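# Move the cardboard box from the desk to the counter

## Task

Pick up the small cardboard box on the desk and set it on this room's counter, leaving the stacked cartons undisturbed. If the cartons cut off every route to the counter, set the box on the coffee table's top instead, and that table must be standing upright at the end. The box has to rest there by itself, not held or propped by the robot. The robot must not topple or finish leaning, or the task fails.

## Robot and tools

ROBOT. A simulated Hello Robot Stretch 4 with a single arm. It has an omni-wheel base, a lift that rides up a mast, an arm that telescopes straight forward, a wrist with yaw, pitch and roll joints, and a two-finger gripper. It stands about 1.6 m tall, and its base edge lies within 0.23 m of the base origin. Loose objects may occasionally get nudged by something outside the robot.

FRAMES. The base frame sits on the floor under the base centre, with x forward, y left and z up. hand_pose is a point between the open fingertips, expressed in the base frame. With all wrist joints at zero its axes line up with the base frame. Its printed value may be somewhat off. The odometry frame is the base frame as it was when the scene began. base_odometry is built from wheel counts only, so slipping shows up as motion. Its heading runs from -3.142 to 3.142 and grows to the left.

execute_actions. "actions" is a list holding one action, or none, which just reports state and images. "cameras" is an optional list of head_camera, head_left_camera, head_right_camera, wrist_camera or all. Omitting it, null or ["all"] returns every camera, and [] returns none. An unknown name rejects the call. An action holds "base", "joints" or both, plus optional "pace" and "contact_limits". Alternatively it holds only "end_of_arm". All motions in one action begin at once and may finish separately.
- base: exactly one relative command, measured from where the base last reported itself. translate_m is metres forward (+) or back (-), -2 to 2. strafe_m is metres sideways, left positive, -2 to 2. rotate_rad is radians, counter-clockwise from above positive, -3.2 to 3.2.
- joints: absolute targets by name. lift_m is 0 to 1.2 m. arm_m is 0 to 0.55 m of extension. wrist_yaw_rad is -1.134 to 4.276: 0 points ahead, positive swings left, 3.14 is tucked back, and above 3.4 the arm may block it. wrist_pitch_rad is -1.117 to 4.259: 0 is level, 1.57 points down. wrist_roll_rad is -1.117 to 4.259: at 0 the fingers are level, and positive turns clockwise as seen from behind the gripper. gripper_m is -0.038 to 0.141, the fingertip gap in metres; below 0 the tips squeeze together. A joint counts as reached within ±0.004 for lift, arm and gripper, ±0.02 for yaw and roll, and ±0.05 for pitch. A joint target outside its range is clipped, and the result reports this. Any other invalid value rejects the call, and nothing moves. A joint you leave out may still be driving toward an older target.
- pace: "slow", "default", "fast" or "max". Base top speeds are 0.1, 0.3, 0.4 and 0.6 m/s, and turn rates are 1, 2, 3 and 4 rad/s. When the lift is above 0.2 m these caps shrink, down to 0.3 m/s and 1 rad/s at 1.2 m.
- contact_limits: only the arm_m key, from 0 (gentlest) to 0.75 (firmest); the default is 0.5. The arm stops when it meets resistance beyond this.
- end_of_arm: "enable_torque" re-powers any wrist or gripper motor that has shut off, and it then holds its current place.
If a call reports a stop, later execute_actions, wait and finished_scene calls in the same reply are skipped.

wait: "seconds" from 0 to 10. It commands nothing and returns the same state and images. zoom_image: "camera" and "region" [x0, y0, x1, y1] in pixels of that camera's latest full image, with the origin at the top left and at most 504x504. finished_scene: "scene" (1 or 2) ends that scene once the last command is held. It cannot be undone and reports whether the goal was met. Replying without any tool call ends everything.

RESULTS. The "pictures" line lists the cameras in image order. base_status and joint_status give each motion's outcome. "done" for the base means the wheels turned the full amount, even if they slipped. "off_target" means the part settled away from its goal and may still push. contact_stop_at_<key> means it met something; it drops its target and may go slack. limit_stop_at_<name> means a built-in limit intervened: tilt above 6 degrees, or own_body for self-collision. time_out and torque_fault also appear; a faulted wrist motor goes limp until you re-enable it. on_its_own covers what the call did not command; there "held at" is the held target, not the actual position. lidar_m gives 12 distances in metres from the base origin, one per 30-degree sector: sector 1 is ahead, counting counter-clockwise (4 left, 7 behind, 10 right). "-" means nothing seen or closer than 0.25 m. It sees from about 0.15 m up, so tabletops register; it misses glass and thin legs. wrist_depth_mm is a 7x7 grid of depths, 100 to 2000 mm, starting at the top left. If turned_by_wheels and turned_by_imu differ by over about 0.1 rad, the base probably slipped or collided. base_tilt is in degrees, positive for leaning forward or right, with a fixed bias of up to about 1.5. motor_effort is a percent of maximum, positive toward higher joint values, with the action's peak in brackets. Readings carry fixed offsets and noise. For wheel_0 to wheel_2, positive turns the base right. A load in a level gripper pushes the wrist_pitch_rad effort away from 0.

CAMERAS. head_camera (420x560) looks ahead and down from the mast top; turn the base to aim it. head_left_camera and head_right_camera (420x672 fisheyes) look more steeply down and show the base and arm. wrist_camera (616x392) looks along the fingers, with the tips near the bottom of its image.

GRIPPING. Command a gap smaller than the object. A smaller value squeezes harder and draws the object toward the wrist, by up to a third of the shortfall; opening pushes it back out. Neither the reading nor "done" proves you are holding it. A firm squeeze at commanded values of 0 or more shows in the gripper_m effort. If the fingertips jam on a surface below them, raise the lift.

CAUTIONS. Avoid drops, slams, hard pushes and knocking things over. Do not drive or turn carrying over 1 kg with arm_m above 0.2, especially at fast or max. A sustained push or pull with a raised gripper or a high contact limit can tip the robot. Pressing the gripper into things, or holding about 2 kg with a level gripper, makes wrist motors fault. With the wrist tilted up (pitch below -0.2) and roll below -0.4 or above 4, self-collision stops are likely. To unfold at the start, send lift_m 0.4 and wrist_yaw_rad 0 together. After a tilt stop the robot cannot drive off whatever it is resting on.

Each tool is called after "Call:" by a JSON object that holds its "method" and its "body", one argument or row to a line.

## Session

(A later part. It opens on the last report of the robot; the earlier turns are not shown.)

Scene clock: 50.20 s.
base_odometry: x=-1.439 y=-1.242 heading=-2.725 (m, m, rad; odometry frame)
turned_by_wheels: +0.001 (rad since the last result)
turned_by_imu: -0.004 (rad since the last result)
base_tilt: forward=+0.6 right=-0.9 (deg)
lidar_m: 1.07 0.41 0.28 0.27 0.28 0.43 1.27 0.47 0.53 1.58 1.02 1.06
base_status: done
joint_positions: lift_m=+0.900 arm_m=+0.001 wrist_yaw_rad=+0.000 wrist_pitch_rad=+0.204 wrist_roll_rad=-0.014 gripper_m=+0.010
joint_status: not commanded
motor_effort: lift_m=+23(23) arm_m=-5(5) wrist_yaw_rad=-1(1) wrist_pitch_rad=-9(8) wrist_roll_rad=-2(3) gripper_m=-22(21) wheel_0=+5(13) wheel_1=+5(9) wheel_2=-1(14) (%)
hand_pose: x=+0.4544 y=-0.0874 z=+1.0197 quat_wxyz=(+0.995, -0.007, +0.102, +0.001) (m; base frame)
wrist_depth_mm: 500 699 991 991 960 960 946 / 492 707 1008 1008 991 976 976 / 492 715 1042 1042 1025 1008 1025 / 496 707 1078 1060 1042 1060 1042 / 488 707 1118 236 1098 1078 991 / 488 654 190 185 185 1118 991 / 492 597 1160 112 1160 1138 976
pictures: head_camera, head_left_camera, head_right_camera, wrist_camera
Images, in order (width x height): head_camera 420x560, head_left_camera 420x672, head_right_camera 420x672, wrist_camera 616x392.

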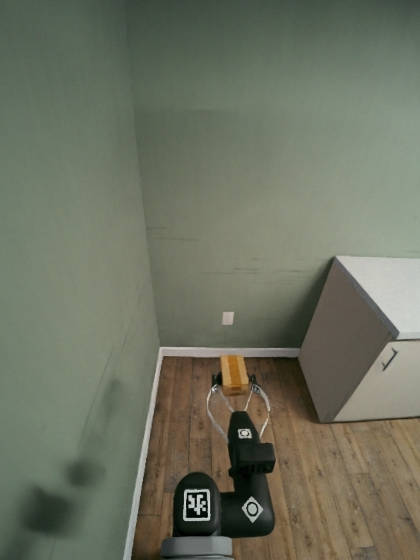

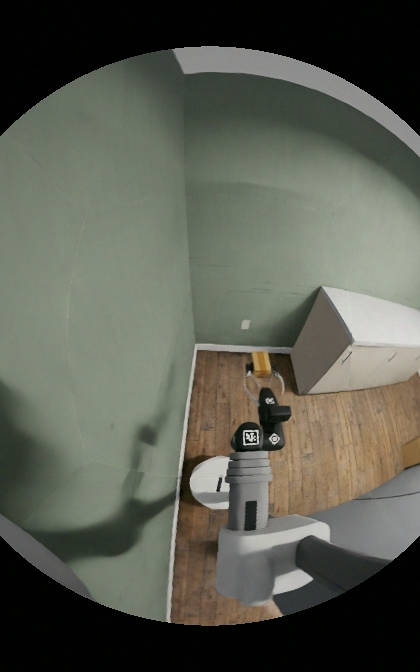

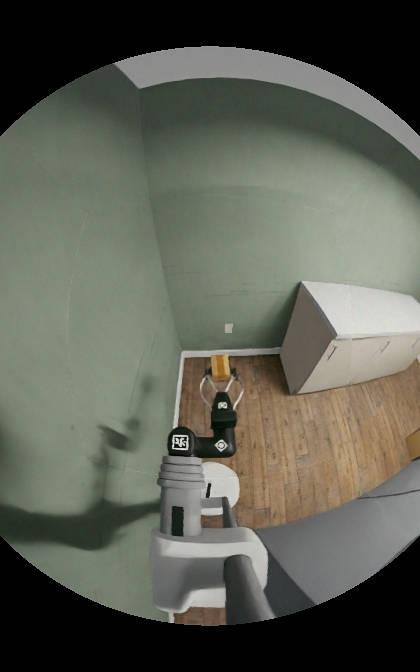

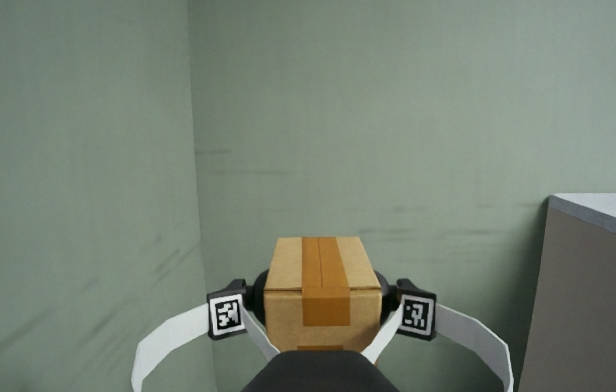

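Call:
{"method": "execute_actions", "body": {
  "actions": [
    {"base":{"strafe_m":-0.85},"joints":{"arm_m":0.15},"pace":"fast"}
  ],
  "cameras": []
}}

Call:
{"method": "execute_actions", "body": {
  "actions": [
    {"joints":{"arm_m":0.42,"lift_m":0.87},"pace":"fast"}
  ],
  "cameras": ["head_camera","wrist_camera"]
}}

Scene clock: 54.00 s.
base_odometry: x=-1.783 y=-0.465 heading=-2.726 (m, m, rad; odometry frame)
turned_by_wheels: +0.000 (rad since the last result)
turned_by_imu: +0.001 (rad since the last result)
base_tilt: forward=+0.7 right=-0.8 (deg)
lidar_m: 0.67 1.34 1.14 1.09 0.56 0.40 0.39 0.39 0.55 1.29 0.94 0.69
base_status: done
joint_positions: lift_m=+0.900 arm_m=+0.149 wrist_yaw_rad=+0.000 wrist_pitch_rad=+0.203 wrist_roll_rad=-0.014 gripper_m=+0.010
joint_status: all done
motor_effort: lift_m=+23(23) arm_m=+6(6) wrist_yaw_rad=-2(2) wrist_pitch_rad=-10(10) wrist_roll_rad=-2(1) gripper_m=-21(19) wheel_0=+1(13) wheel_1=-3(13) wheel_2=+0(1) (%)
hand_pose: x=+0.6025 y=-0.0874 z=+1.0197 quat_wxyz=(+0.995, -0.007, +0.102, +0.001) (m; base frame)
wrist_depth_mm: 866 854 842 842 820 820 809 / 878 891 878 866 854 842 831 / 917 904 904 891 866 866 854 / 960 946 917 904 891 878 878 / 976 976 946 236 585 569 559 / 1025 991 190 185 185 402 394 / 1042 1025 338 112 329 325 324
pictures: none
No camera images: the call's "cameras" was empty. Leave "cameras" out to get every camera's image.

Scene clock: 55.63 s.
base_odometry: x=-1.783 y=-0.465 heading=-2.726 (m, m, rad; odometry frame)
turned_by_wheels: +0.000 (rad since the last result)
turned_by_imu: -0.001 (rad since the last result)
base_tilt: forward=+0.6 right=-0.9 (deg)
lidar_m: 0.65 1.35 1.16 1.09 0.58 0.40 0.37 0.39 0.56 1.28 0.95 0.70
base_status: not commanded
joint_positions: lift_m=+0.870 arm_m=+0.419 wrist_yaw_rad=+0.000 wrist_pitch_rad=+0.203 wrist_roll_rad=-0.014 gripper_m=+0.010
joint_status: all done
motor_effort: lift_m=+18(20) arm_m=+6(7) wrist_yaw_rad=-1(0) wrist_pitch_rad=-9(8) wrist_roll_rad=-2(1) gripper_m=-20(22) wheel_0=+1(1) wheel_1=-3(3) wheel_2=+0(0) (%)
hand_pose: x=+0.8725 y=-0.0873 z=+0.9902 quat_wxyz=(+0.995, -0.007, +0.101, +0.001) (m; base frame)
wrist_depth_mm: 609 603 597 591 585 580 569 / 621 621 615 609 603 591 585 / 647 640 634 627 615 609 603 / 668 661 654 647 640 634 627 / 699 683 621 236 504 496 480 / 715 707 190 185 185 343 336 / 750 271 272 112 266 253 -
pictures: head_camera, wrist_camera
Images, in order (width x height): head_camera 420x560, wrist_camera 616x392.

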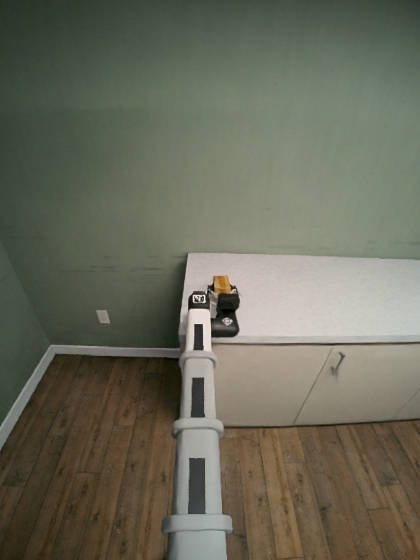

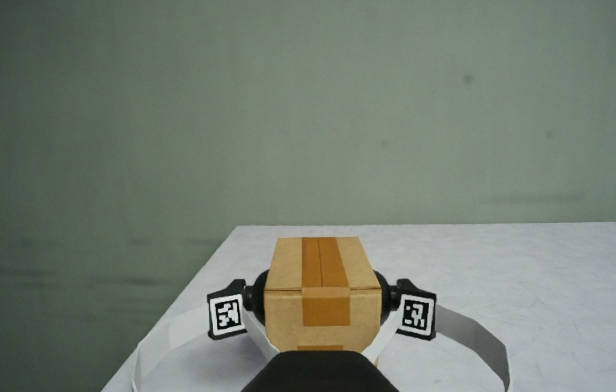

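Call:
{"method": "execute_actions", "body": {
  "actions": [
    {"joints":{"lift_m":0.824},"pace":"slow"}
  ],
  "cameras": []
}}

Call:
{"method": "execute_actions", "body": {
  "actions": [
    {"joints":{"gripper_m":0.09}}
  ],
  "cameras": []
}}

Call:
{"method": "execute_actions", "body": {
  "actions": [
    {"joints":{"arm_m":0.31,"lift_m":0.84},"pace":"fast"}
  ],
  "cameras": ["wrist_camera"]
}}

Scene clock: 57.13 s.
base_odometry: x=-1.783 y=-0.465 heading=-2.726 (m, m, rad; odometry frame)
turned_by_wheels: +0.000 (rad since the last result)
turned_by_imu: -0.001 (rad since the last result)
base_tilt: forward=+0.7 right=-0.9 (deg)
lidar_m: 0.66 1.33 1.18 1.12 0.56 0.38 0.38 0.40 0.57 1.26 0.93 0.66
base_status: not commanded
joint_positions: lift_m=+0.824 arm_m=+0.419 wrist_yaw_rad=+0.000 wrist_pitch_rad=+0.203 wrist_roll_rad=-0.014 gripper_m=+0.010
joint_status: all done
motor_effort: lift_m=+17(18) arm_m=+6(6) wrist_yaw_rad=-1(0) wrist_pitch_rad=-10(9) wrist_roll_rad=-2(1) gripper_m=-23(20) wheel_0=+1(1) wheel_1=-3(3) wheel_2=+0(0) (%)
hand_pose: x=+0.8725 y=-0.0873 z=+0.9442 quat_wxyz=(+0.995, -0.007, +0.101, +0.001) (m; base frame)
wrist_depth_mm: 609 603 603 591 585 574 574 / 627 621 615 609 603 591 585 / 647 640 634 627 615 609 609 / 668 661 647 634 627 621 621 / 683 683 387 236 377 370 362 / 715 266 189 185 185 256 251 / 741 198 203 112 199 189 -
pictures: none
No camera images: the call's "cameras" was empty. Leave "cameras" out to get every camera's image.

Scene clock: 58.73 s.
base_odometry: x=-1.783 y=-0.465 heading=-2.726 (m, m, rad; odometry frame)
turned_by_wheels: +0.000 (rad since the last result)
turned_by_imu: -0.001 (rad since the last result)
base_tilt: forward=+0.7 right=-1.0 (deg)
lidar_m: 0.64 1.32 1.17 1.11 0.55 0.38 0.38 0.39 0.57 1.28 0.92 0.70
base_status: not commanded
joint_positions: lift_m=+0.824 arm_m=+0.419 wrist_yaw_rad=+0.000 wrist_pitch_rad=+0.203 wrist_roll_rad=-0.014 gripper_m=+0.090
joint_status: all done
motor_effort: lift_m=+17(17) arm_m=+6(5) wrist_yaw_rad=+0(2) wrist_pitch_rad=-7(8) wrist_roll_rad=-1(2) gripper_m=+0(21) wheel_0=+1(1) wheel_1=-3(3) wheel_2=+0(0) (%)
hand_pose: x=+0.8725 y=-0.0874 z=+0.9444 quat_wxyz=(+0.995, -0.007, +0.101, +0.001) (m; base frame)
wrist_depth_mm: 615 603 597 591 585 580 574 / 627 621 615 615 603 597 585 / 647 640 640 627 621 615 603 / 668 661 647 634 627 621 615 / 691 683 389 244 379 373 366 / 723 286 203 199 197 257 253 / 732 202 204 112 202 196 -
pictures: none
No camera images: the call's "cameras" was empty. Leave "cameras" out to get every camera's image.

Scene clock: 59.87 s.
base_odometry: x=-1.783 y=-0.465 heading=-2.726 (m, m, rad; odometry frame)
turned_by_wheels: +0.000 (rad since the last result)
turned_by_imu: +0.000 (rad since the last result)
base_tilt: forward=+0.5 right=-1.0 (deg)
lidar_m: 0.67 1.33 1.19 1.12 0.56 0.38 0.38 0.39 0.56 1.30 0.94 0.70
base_status: not commanded
joint_positions: lift_m=+0.840 arm_m=+0.311 wrist_yaw_rad=+0.000 wrist_pitch_rad=+0.202 wrist_roll_rad=-0.014 gripper_m=+0.090
joint_status: all done
motor_effort: lift_m=+23(22) arm_m=-6(5) wrist_yaw_rad=+0(1) wrist_pitch_rad=-7(10) wrist_roll_rad=-2(1) gripper_m=+1(0) wheel_0=+1(1) wheel_1=-3(3) wheel_2=+0(0) (%)
hand_pose: x=+0.7645 y=-0.0875 z=+0.9600 quat_wxyz=(+0.995, -0.007, +0.101, +0.001) (m; base frame)
wrist_depth_mm: 715 707 699 691 683 676 661 / 732 723 715 699 699 691 683 / 759 750 741 732 723 707 699 / 778 778 750 741 732 723 707 / 809 798 433 315 424 415 407 / 842 820 204 300 198 287 282 / 866 225 229 112 225 218 -
pictures: wrist_camera
Images, in order (width x height): wrist_camera 616x392.

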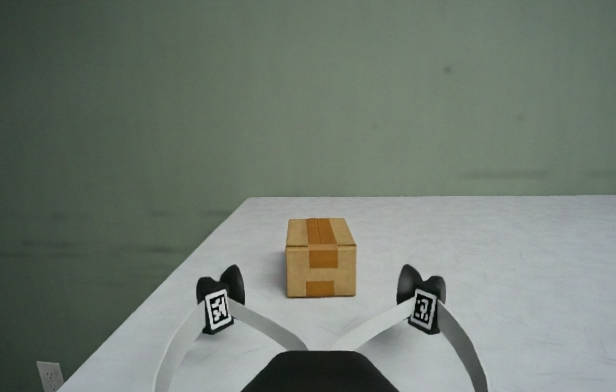

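Call:
{"method": "finished_scene", "body": {
  "scene": 2
}}

The scene is finished: the task was done.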